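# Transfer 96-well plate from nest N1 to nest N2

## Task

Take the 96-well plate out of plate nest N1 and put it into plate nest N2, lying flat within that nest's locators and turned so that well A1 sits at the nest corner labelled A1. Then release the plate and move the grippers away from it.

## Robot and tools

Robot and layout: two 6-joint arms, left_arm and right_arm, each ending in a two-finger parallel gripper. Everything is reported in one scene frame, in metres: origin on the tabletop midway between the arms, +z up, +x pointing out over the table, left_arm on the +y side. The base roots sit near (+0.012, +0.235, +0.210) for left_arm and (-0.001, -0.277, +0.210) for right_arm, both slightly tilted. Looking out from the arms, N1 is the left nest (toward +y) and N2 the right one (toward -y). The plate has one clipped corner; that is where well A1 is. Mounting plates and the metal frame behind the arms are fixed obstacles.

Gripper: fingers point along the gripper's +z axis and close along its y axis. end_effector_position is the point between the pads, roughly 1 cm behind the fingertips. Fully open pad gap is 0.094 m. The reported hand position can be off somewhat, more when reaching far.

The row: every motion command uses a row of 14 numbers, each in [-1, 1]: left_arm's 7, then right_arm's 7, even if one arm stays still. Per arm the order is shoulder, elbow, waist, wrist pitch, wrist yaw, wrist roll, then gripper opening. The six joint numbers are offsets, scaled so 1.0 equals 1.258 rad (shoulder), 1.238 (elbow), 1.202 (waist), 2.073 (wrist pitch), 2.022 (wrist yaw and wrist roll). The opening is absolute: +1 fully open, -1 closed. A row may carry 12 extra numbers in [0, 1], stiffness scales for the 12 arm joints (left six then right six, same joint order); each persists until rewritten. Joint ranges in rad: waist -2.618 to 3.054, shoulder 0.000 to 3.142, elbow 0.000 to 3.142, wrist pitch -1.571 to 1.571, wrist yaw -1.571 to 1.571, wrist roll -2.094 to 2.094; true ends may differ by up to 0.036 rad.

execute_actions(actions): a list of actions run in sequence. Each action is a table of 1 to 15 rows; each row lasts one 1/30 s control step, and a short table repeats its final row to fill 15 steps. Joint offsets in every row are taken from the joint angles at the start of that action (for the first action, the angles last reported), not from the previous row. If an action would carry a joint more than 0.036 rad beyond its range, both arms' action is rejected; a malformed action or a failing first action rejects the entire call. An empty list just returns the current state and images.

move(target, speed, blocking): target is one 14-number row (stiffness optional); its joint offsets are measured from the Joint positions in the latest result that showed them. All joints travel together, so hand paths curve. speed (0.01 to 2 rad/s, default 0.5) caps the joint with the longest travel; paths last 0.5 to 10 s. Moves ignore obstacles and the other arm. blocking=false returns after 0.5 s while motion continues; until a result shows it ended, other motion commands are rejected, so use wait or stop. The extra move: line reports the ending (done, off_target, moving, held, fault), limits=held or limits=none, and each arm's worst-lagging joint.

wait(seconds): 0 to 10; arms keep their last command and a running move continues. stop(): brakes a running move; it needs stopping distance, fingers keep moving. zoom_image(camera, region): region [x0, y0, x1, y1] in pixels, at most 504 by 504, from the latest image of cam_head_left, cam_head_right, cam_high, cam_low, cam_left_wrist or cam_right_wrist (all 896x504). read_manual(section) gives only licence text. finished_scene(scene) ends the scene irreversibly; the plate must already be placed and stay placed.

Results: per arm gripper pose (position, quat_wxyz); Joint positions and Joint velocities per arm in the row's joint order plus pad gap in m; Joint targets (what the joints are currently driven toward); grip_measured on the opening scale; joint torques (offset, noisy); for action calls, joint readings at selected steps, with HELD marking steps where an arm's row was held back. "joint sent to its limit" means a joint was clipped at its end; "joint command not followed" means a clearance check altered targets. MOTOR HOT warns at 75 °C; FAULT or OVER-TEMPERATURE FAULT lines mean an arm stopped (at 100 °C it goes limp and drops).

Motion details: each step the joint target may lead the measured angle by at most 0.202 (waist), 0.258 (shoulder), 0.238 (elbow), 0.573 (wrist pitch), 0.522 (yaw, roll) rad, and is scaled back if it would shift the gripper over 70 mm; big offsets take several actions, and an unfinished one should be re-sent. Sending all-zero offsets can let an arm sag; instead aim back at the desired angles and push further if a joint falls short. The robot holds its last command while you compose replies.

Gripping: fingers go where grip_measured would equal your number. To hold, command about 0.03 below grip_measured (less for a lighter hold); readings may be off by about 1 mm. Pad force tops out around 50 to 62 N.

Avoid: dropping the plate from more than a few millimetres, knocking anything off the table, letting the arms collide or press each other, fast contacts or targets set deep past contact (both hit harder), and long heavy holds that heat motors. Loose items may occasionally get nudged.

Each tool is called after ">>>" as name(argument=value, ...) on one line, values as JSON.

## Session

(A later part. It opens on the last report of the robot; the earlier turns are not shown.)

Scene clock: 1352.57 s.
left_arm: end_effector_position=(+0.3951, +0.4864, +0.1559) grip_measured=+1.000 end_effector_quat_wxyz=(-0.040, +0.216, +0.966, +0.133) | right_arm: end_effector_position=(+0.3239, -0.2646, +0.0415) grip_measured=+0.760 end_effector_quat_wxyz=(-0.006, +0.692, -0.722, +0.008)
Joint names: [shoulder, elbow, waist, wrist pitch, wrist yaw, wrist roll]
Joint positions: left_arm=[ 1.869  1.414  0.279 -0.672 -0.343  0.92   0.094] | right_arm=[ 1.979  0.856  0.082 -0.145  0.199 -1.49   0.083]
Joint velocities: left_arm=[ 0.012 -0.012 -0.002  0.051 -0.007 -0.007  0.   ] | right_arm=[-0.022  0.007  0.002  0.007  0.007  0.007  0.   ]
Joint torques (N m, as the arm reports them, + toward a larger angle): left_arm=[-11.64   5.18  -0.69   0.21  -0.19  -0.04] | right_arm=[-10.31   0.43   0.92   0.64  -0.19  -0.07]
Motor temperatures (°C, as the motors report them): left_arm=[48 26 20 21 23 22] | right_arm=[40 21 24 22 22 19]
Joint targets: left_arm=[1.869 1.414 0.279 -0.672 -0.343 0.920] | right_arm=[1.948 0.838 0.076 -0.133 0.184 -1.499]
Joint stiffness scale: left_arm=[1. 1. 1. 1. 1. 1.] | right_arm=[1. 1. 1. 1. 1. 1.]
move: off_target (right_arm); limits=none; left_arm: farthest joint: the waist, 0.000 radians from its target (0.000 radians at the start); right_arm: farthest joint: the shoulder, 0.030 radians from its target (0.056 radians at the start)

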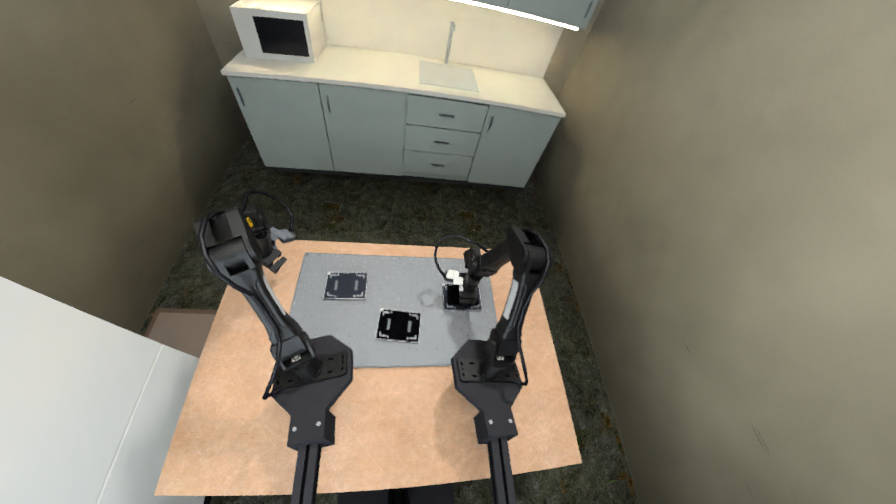

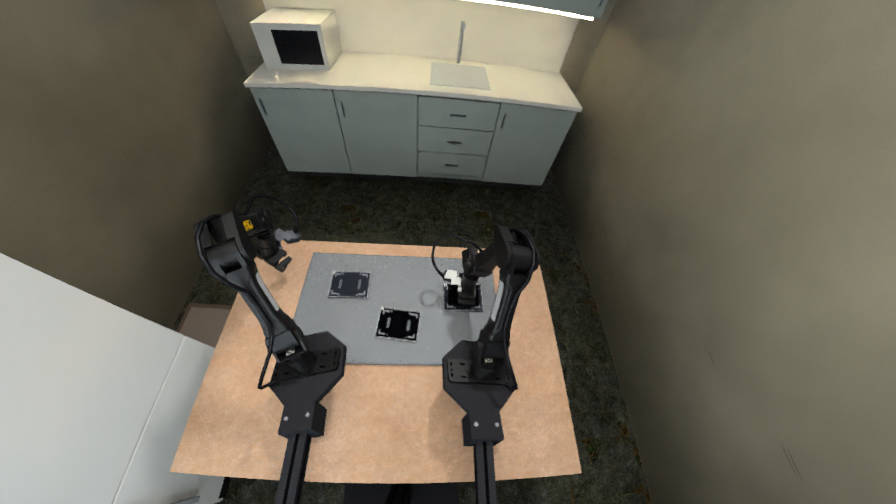

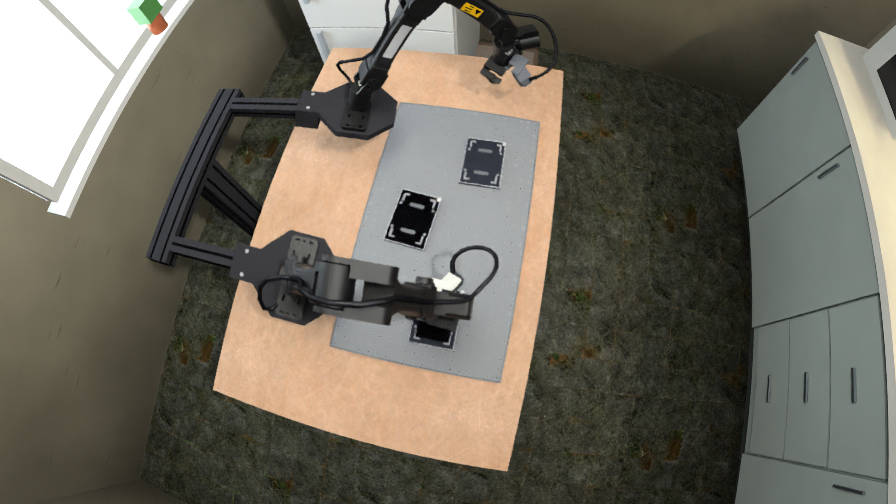

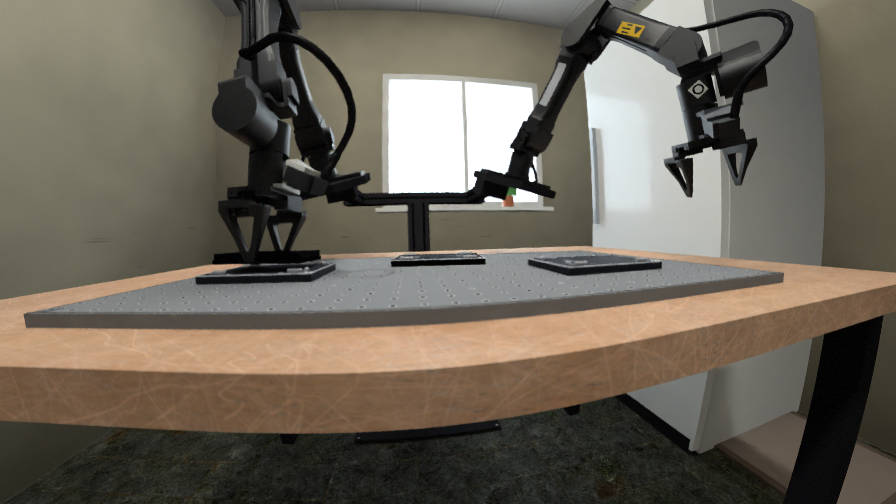

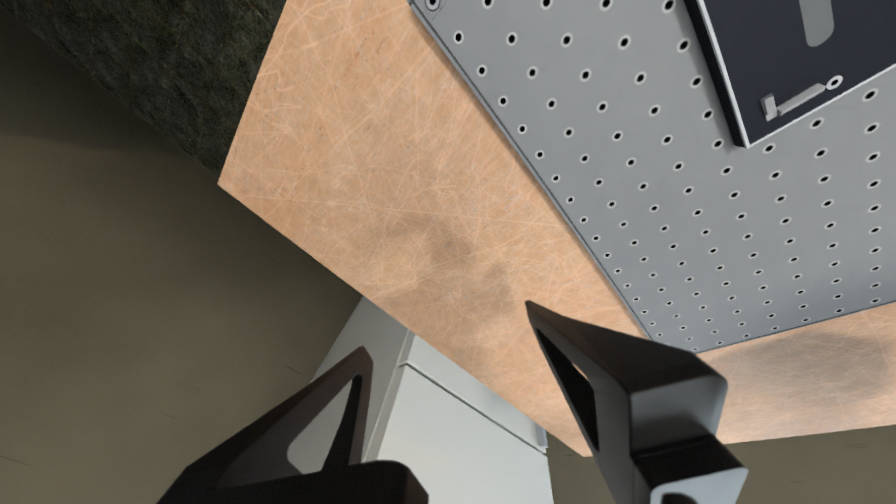

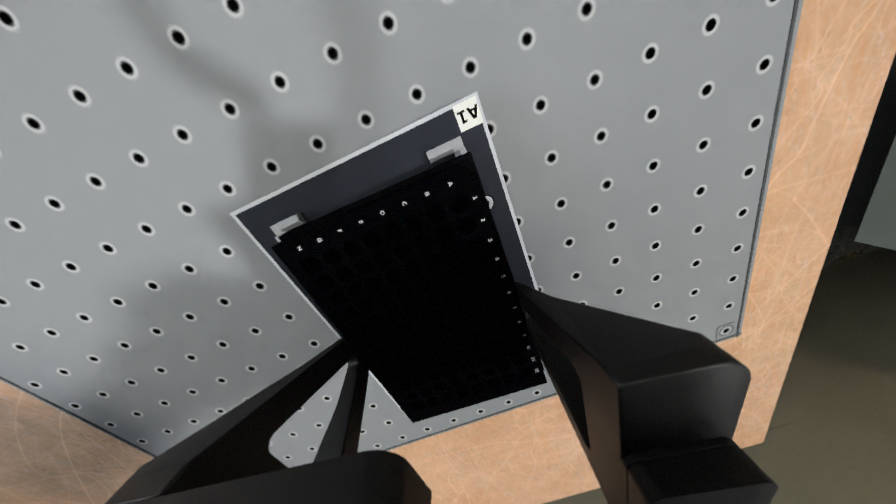

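>>> move(target=[0,0,0,0,0,0,1, 0.0183,-0.006,-0.0146,0.015,-0.0104,-0.0101,0.71], speed=0.04)

>>> zoom_image(camera="cam_right_wrist", region=[220,85,510,270])

>>> zoom_image(camera="cam_high", region=[395,295,475,360])

>>> zoom_image(camera="cam_low", region=[180,220,350,300])

Scene clock: 1399.23 s.
left_arm: end_effector_position=(+0.3951, +0.4864, +0.1559) grip_measured=+1.000 end_effector_quat_wxyz=(-0.040, +0.216, +0.966, +0.133) | right_arm: end_effector_position=(+0.3233, -0.2665, +0.0361) grip_measured=+0.760 end_effector_quat_wxyz=(-0.006, +0.692, -0.722, +0.006)
Joint names: [shoulder, elbow, waist, wrist pitch, wrist yaw, wrist roll]
Joint positions: left_arm=[ 1.869  1.414  0.279 -0.672 -0.343  0.92   0.094] | right_arm=[ 1.996  0.856  0.071 -0.126  0.193 -1.502  0.083]
Joint velocities: left_arm=[-0.012  0.002  0.002 -0.081  0.022 -0.037  0.   ] | right_arm=[-0.002  0.012 -0.022 -0.037 -0.007  0.022 -0.001]
Joint torques (N m, as the arm reports them, + toward a larger angle): left_arm=[-11.65   5.18  -0.69   0.2   -0.19  -0.04] | right_arm=[-7.63  1.09  0.84  0.65 -0.18 -0.05]
Motor temperatures (°C, as the motors report them): left_arm=[48 26 20 21 23 22] | right_arm=[43 21 24 22 22 19]
Joint targets: left_arm=[1.869 1.414 0.279 -0.672 -0.343 0.920] | right_arm=[2.002 0.849 0.064 -0.114 0.178 -1.511]
Joint stiffness scale: left_arm=[1. 1. 1. 1. 1. 1.] | right_arm=[1. 1. 1. 1. 1. 1.]
move: done; limits=none; left_arm: farthest joint: the waist, 0.000 radians from its target (0.000 radians at the start); right_arm: farthest joint: the wrist yaw, 0.015 radians from its target (0.021 radians at the start)

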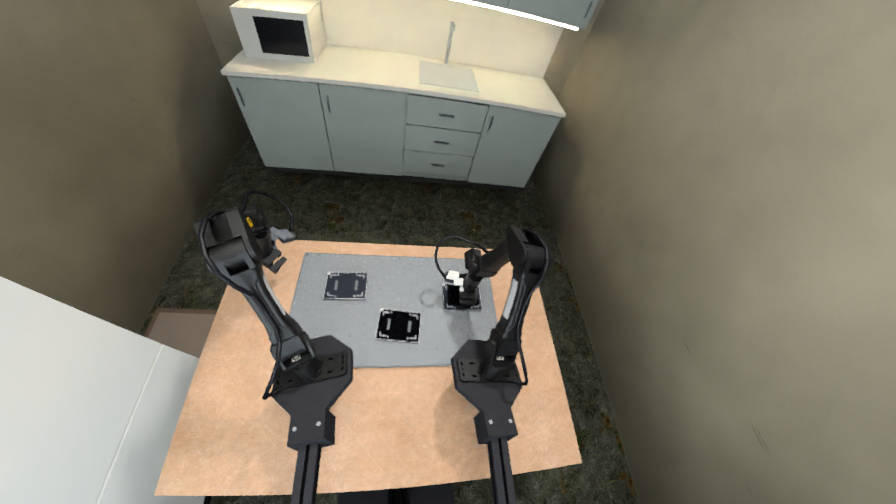

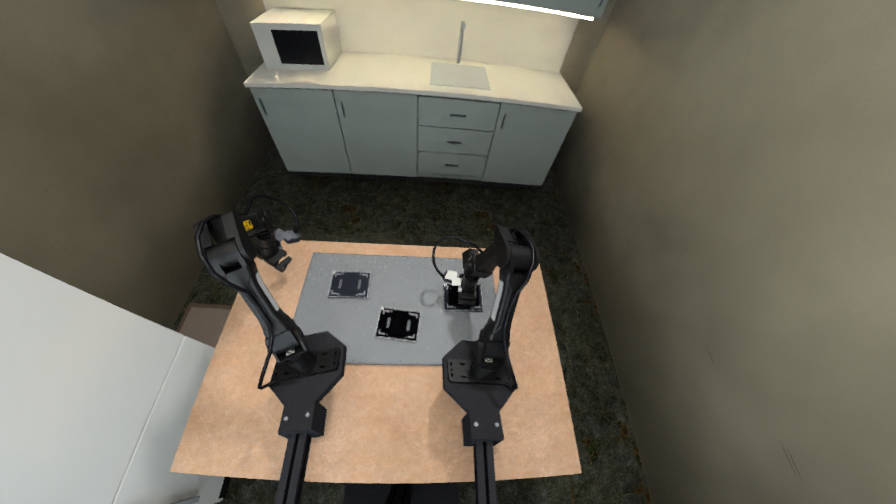

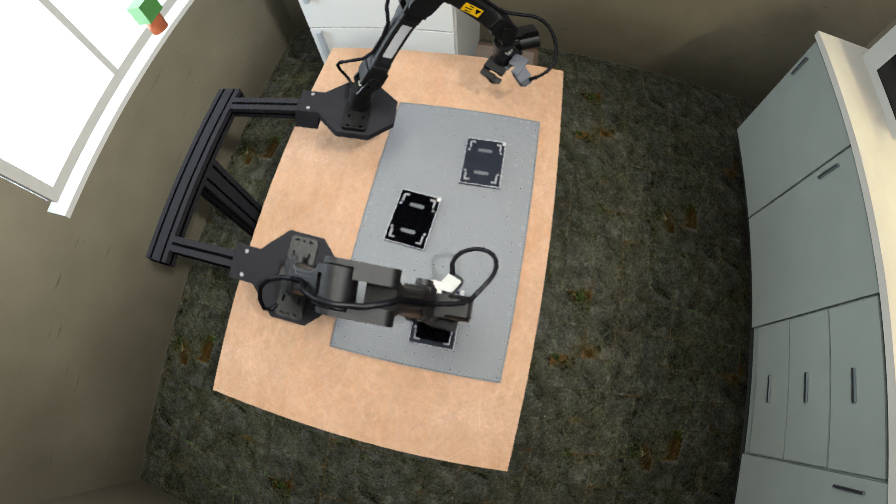

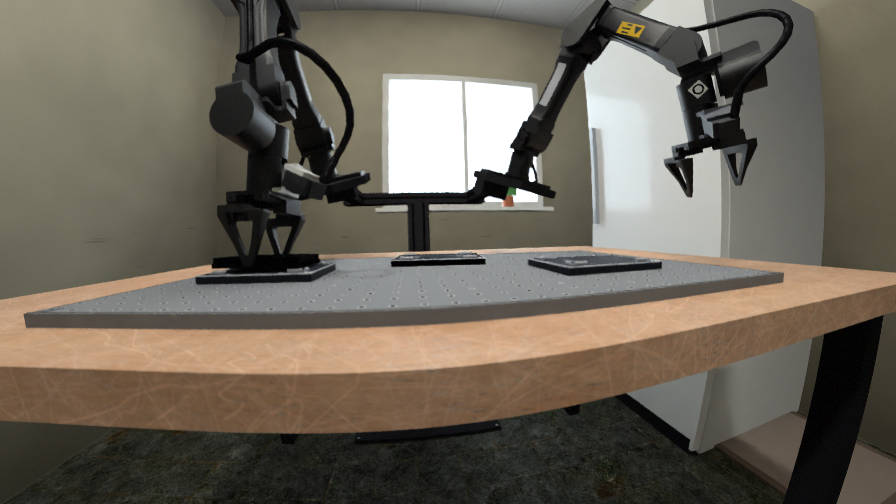

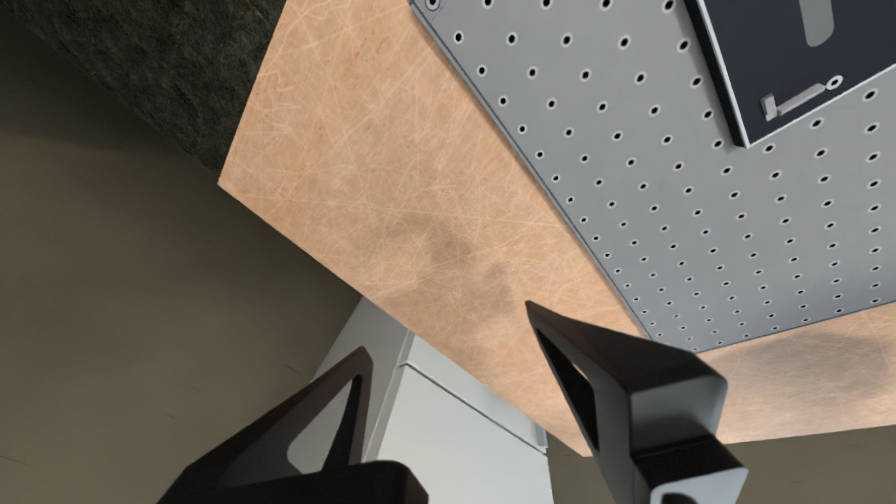

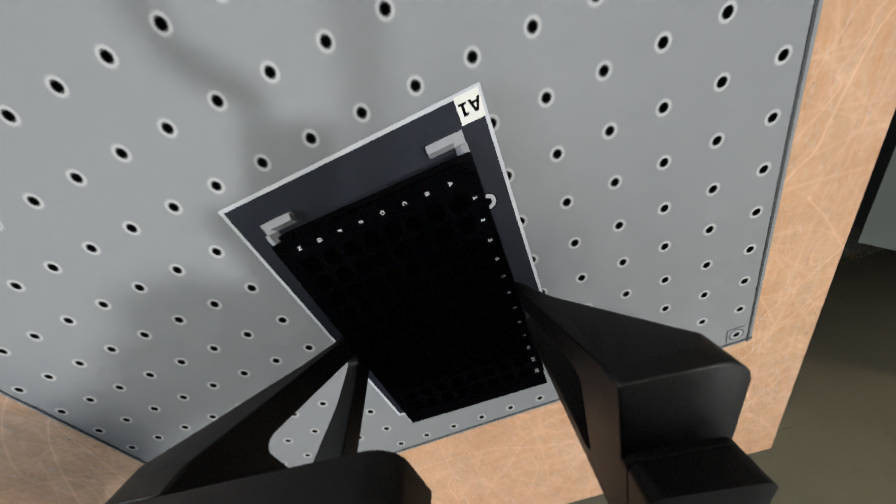

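Region (220, 85, 510, 270) of cam_right_wrist's 896x504 image, scaled by 1.738, with more detail than that image has; it fills the top 322 rows of this view, and the rest is white.

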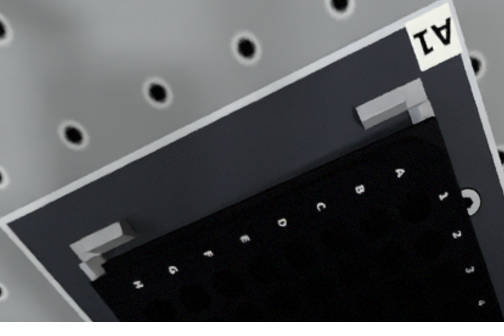

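Region (395, 295, 475, 360) of cam_high's 896x504 image, scaled by 6.300, with more detail than that image has; it fills the top 410 rows of this view, and the rest is white.

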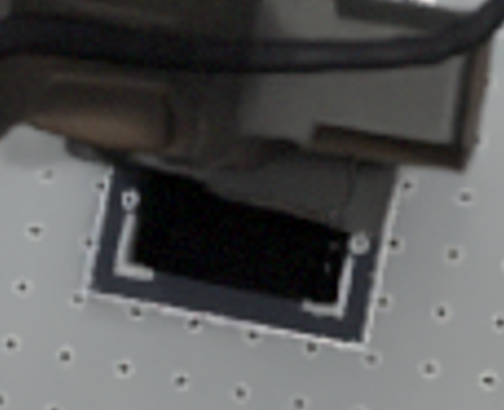

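Region (180, 220, 350, 300) of cam_low's 896x504 image, scaled by 2.965, with more detail than that image has; it fills the top 237 rows of this view, and the rest is white.

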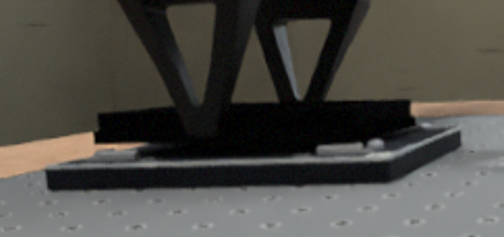

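>>> zoom_image(camera="cam_head_left", region=[435,275,490,315])

>>> zoom_image(camera="cam_low", region=[270,245,345,290])

>>> zoom_image(camera="cam_right_wrist", region=[400,110,520,230])

Region (435, 275, 490, 315) of cam_head_left's 896x504 image, scaled by 9.164, with more detail than that image has; it fills the top 367 rows of this view, and the rest is white.

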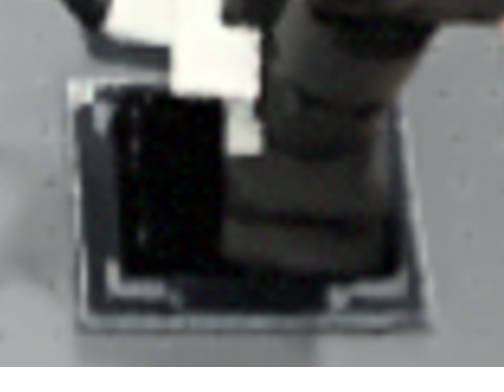

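Region (270, 245, 345, 290) of cam_low's 896x504 image, scaled by 6.720, with more detail than that image has; it fills the top 302 rows of this view, and the rest is white.

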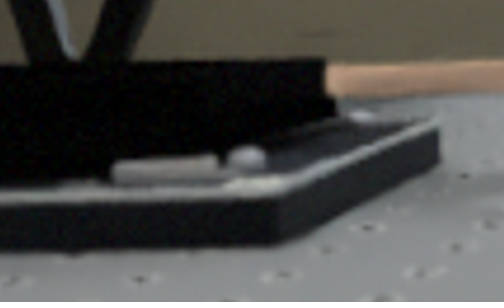

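Region (400, 110, 520, 230) of cam_right_wrist's 896x504 image, scaled by 4.200, with more detail than that image has.

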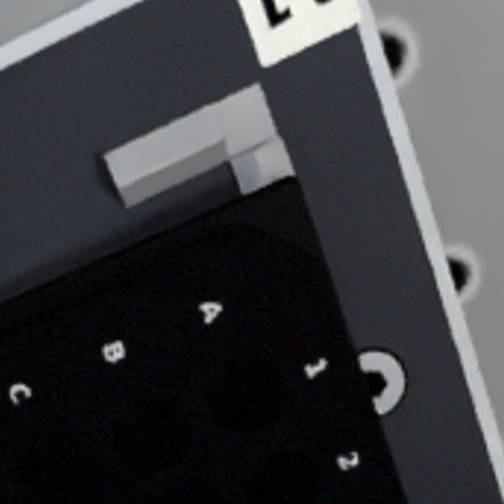

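>>> zoom_image(camera="cam_right_wrist", region=[230,170,350,290])

Region (230, 170, 350, 290) of cam_right_wrist's 896x504 image, scaled by 4.200, with more detail than that image has.

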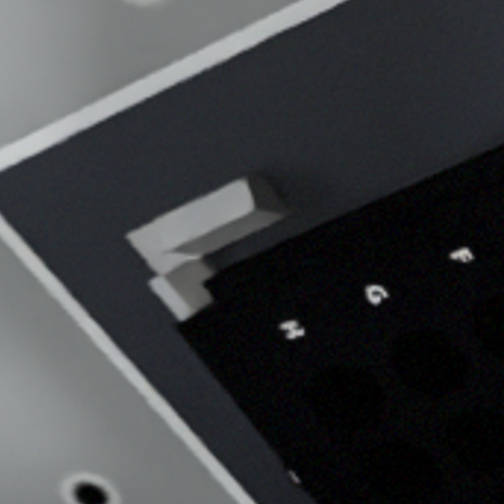

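>>> execute_actions(actions=[])

Scene clock: 1503.80 s.
left_arm: end_effector_position=(+0.3951, +0.4864, +0.1559) grip_measured=+1.000 end_effector_quat_wxyz=(-0.040, +0.216, +0.966, +0.133) | right_arm: end_effector_position=(+0.3234, -0.2665, +0.0361) grip_measured=+0.760 end_effector_quat_wxyz=(-0.007, +0.692, -0.722, +0.006)
Joint names: [shoulder, elbow, waist, wrist pitch, wrist yaw, wrist roll]
Joint positions: left_arm=[ 1.869  1.414  0.279 -0.672 -0.343  0.92   0.094] | right_arm=[ 1.996  0.856  0.071 -0.126  0.193 -1.502  0.083]
Joint velocities: left_arm=[-0.017 -0.012  0.002 -0.007  0.022  0.051  0.   ] | right_arm=[-0.002  0.002 -0.002  0.037 -0.007  0.007  0.   ]
Joint torques (N m, as the arm reports them, + toward a larger angle): left_arm=[-11.64   5.18  -0.7    0.2   -0.18  -0.04] | right_arm=[-7.62  1.09  0.91  0.64 -0.15 -0.05]
Motor temperatures (°C, as the motors report them): left_arm=[49 27 20 21 23 22] | right_arm=[39 21 24 22 22 19]
Joint targets: left_arm=[1.869 1.414 0.279 -0.672 -0.343 0.920] | right_arm=[2.002 0.849 0.064 -0.114 0.178 -1.511]
Joint stiffness scale: left_arm=[1. 1. 1. 1. 1. 1.] | right_arm=[1. 1. 1. 1. 1. 1.]

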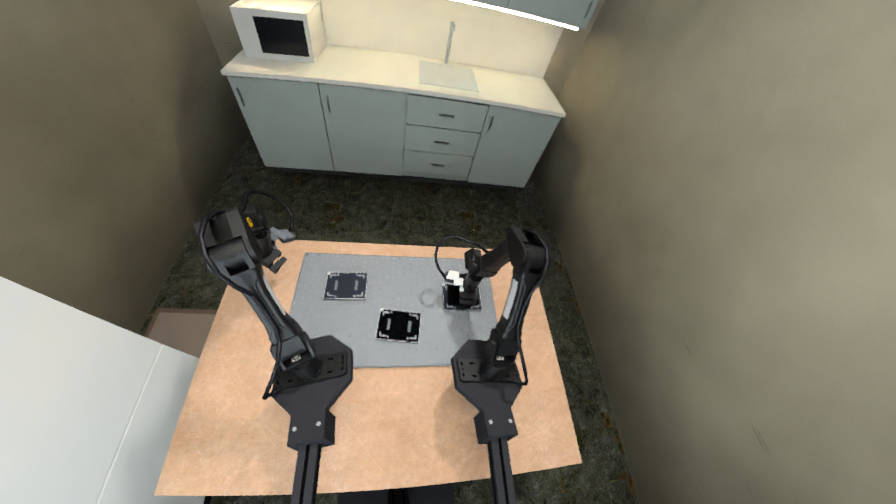

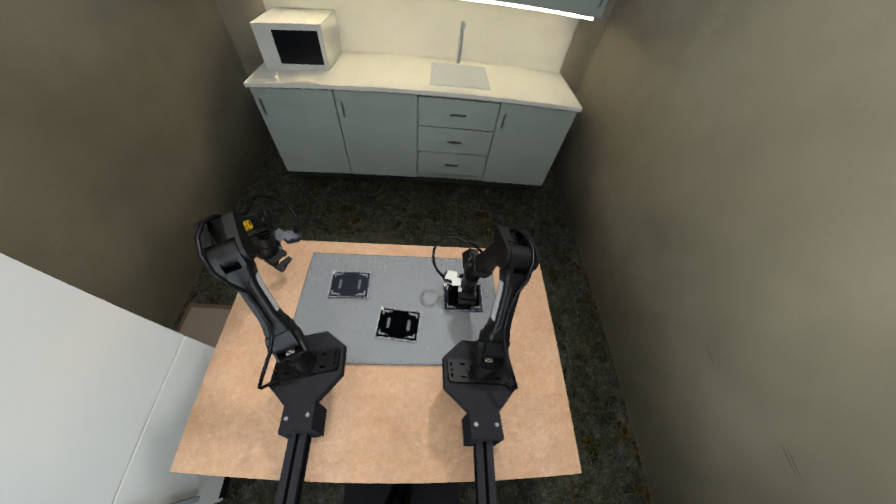

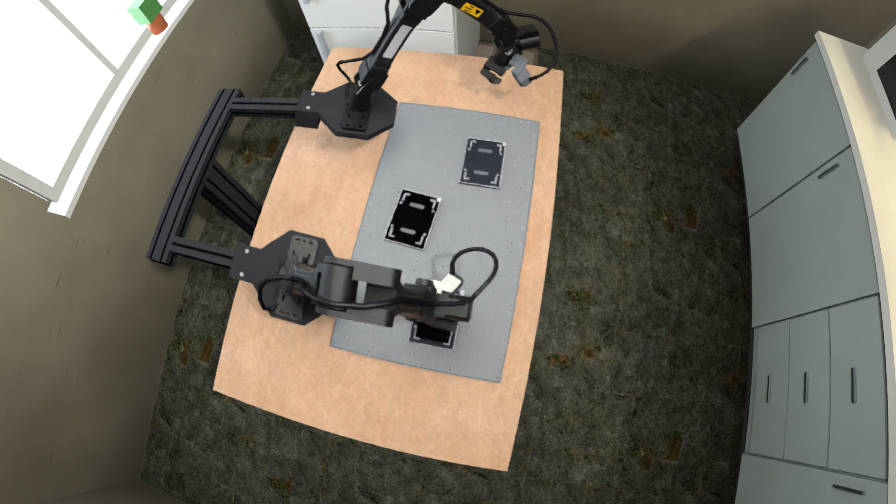

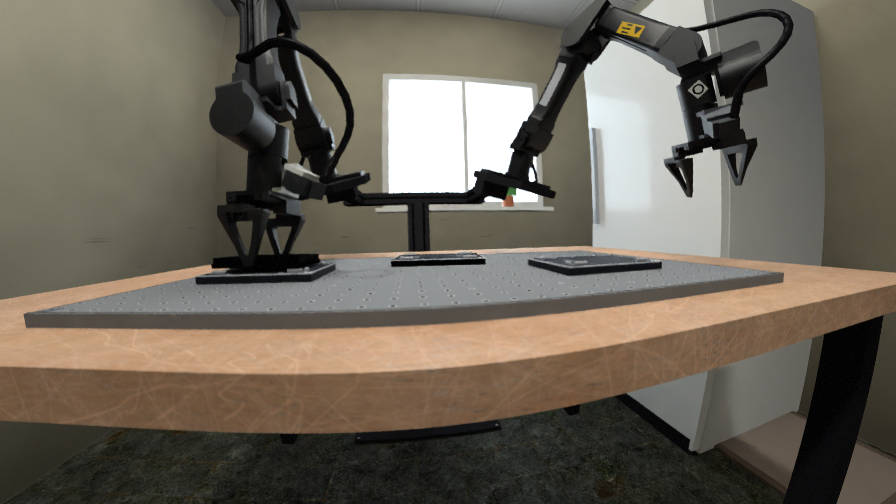

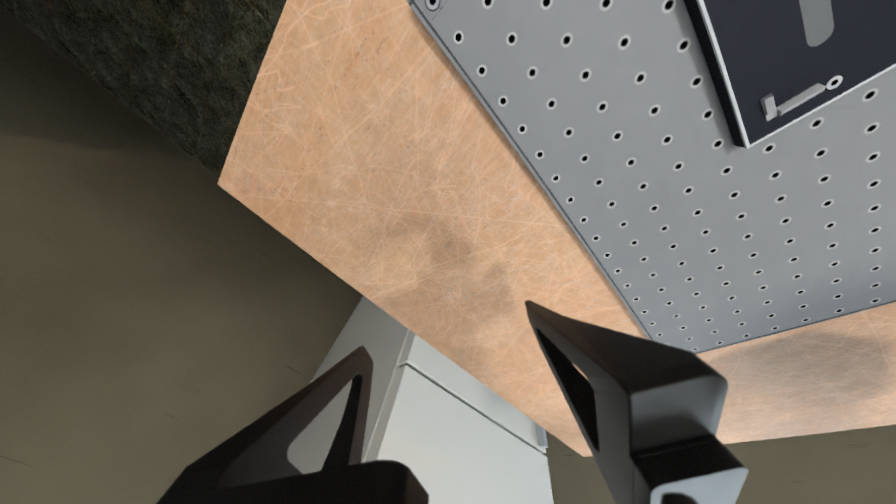

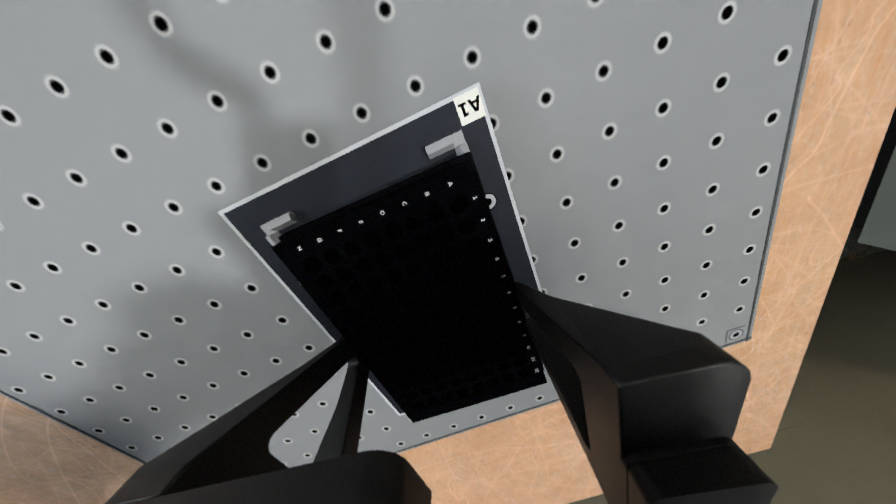

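>>> execute_actions(actions=[[[0,0,0,0,0,0,1,-0.012,-0.0057,0.008,0.006,-0.0074,-0.002,0.71],[0,0,0,0,0,0,1,-0.018,-0.0057,0.014,0.006,-0.0074,0.002,0.71],[0,0,0,0,0,0,1,-0.024,-0.0057,0.019,0.007,-0.0074,0.005,0.71],[0,0,0,0,0,0,1,-0.028,-0.0057,0.023,0.008,-0.0074,0.008,0.71],[0,0,0,0,0,0,1,-0.030,-0.0057,0.025,0.008,-0.0074,0.010,0.71]]])

Scene clock: 1521.50 s.
left_arm: end_effector_position=(+0.3951, +0.4864, +0.1559) grip_measured=+1.000 end_effector_quat_wxyz=(-0.040, +0.216, +0.966, +0.133) | right_arm: end_effector_position=(+0.3248, -0.2605, +0.0371) grip_measured=+0.760 end_effector_quat_wxyz=(-0.011, +0.694, -0.720, +0.006)
Joint names: [shoulder, elbow, waist, wrist pitch, wrist yaw, wrist roll]
Joint positions: left_arm=[ 1.869  1.414  0.279 -0.672 -0.343  0.92   0.094] | right_arm=[ 1.996  0.856  0.087 -0.121  0.192 -1.492  0.083]
Joint velocities: left_arm=[ 0.007 -0.007  0.012 -0.051  0.007 -0.051  0.   ] | right_arm=[ 0.022  0.012  0.017 -0.051 -0.037  0.022  0.   ]
Joint torques (N m, as the arm reports them, + toward a larger angle): left_arm=[-11.64   5.18  -0.7    0.2   -0.19  -0.04] | right_arm=[-10.94   1.17   2.33   0.64  -0.15   0.12]
Motor temperatures (°C, as the motors report them): left_arm=[49 27 20 21 23 22] | right_arm=[39 21 24 22 22 19]
Joint targets: left_arm=[1.869 1.414 0.279 -0.672 -0.343 0.920] | right_arm=[1.959 0.849 0.101 -0.109 0.178 -1.482]
Joint stiffness scale: left_arm=[1. 1. 1. 1. 1. 1.] | right_arm=[1. 1. 1. 1. 1. 1.]
Step readings (joint positions):
0: left_arm=[1.869 1.414 0.279 -0.672 -0.343 0.920] | right_arm=[1.996 0.856 0.071 -0.126 0.193 -1.502]
1: left_arm=[1.869 1.414 0.279 -0.672 -0.343 0.920] | right_arm=[1.996 0.856 0.071 -0.126 0.193 -1.502]
2: left_arm=[1.869 1.414 0.279 -0.672 -0.343 0.920] | right_arm=[1.996 0.856 0.071 -0.126 0.193 -1.502]
4: left_arm=[1.869 1.414 0.279 -0.672 -0.343 0.920] | right_arm=[1.996 0.856 0.073 -0.125 0.193 -1.501]
8: left_arm=[1.869 1.414 0.279 -0.672 -0.343 0.920] | right_arm=[1.996 0.856 0.085 -0.123 0.192 -1.495]
15: Joint positions above

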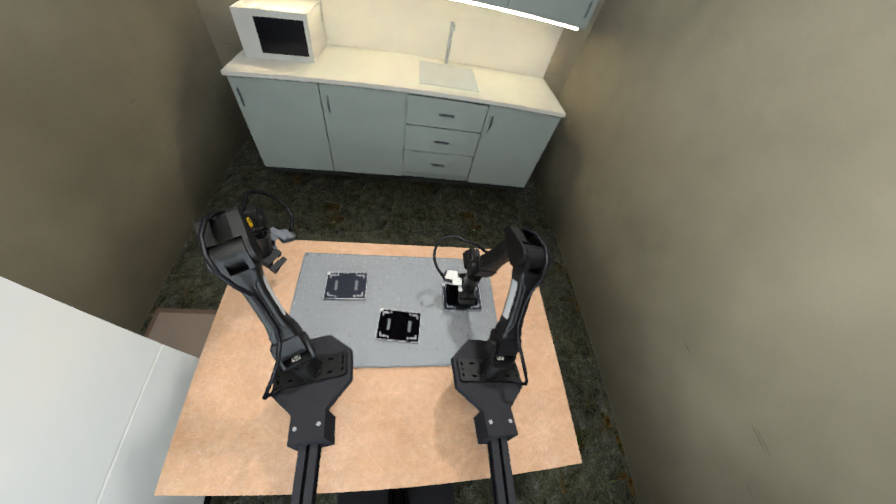

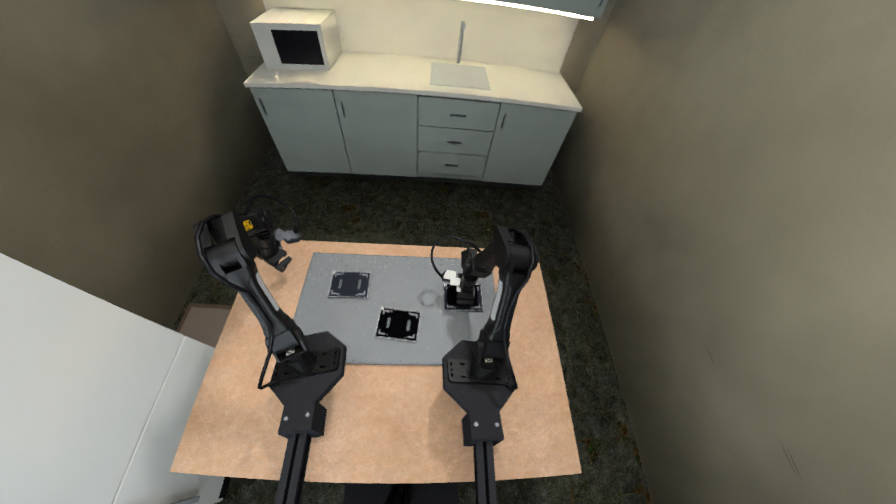

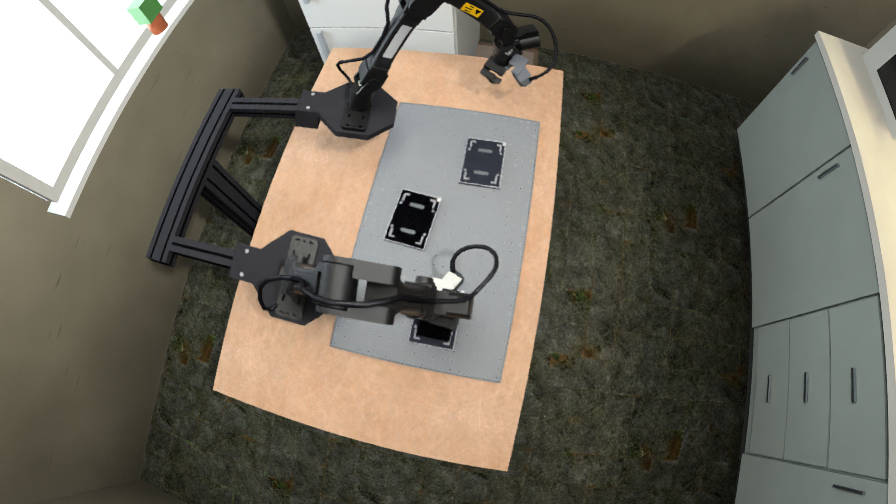

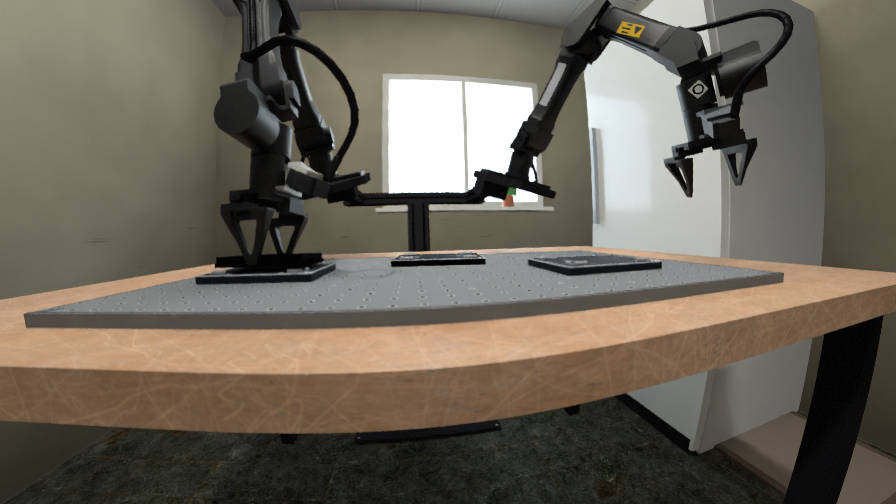

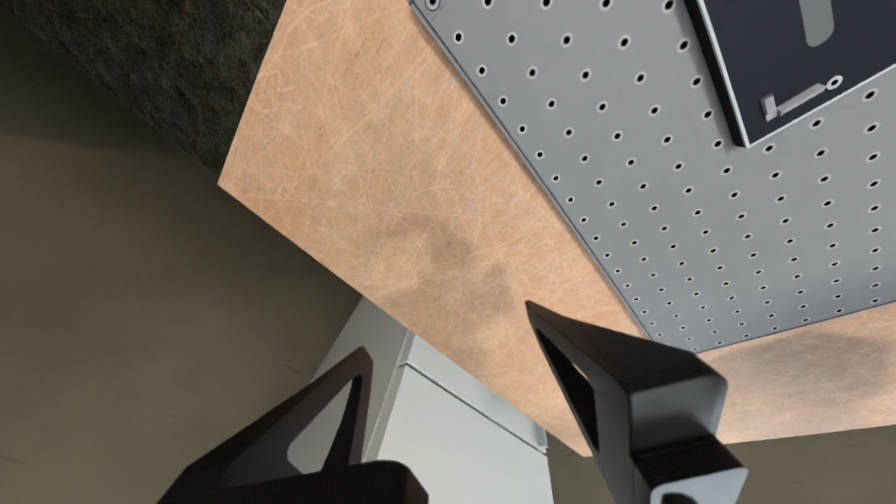

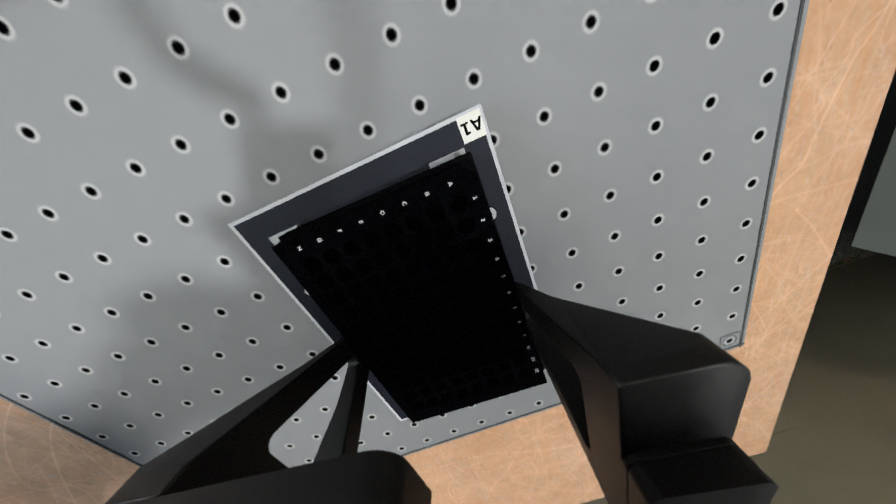

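>>> zoom_image(camera="cam_right_wrist", region=[400,110,520,230])

>>> zoom_image(camera="cam_right_wrist", region=[230,190,350,310])

Region (400, 110, 520, 230) of cam_right_wrist's 896x504 image, scaled by 4.200, with more detail than that image has.

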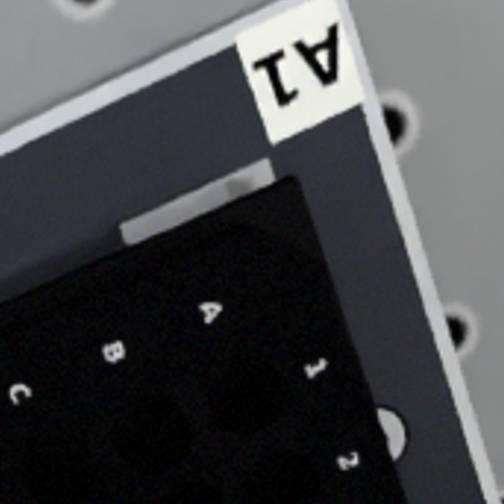

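Region (230, 190, 350, 310) of cam_right_wrist's 896x504 image, scaled by 4.200, with more detail than that image has.

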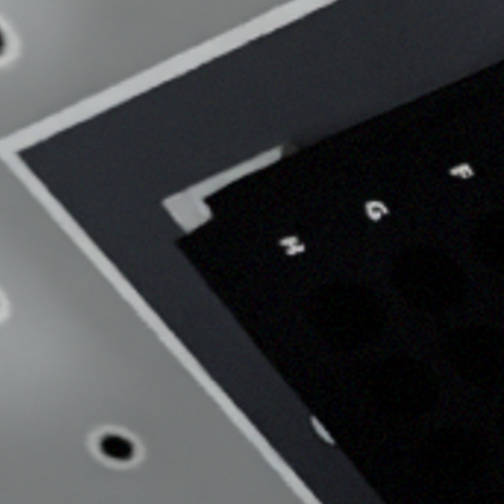

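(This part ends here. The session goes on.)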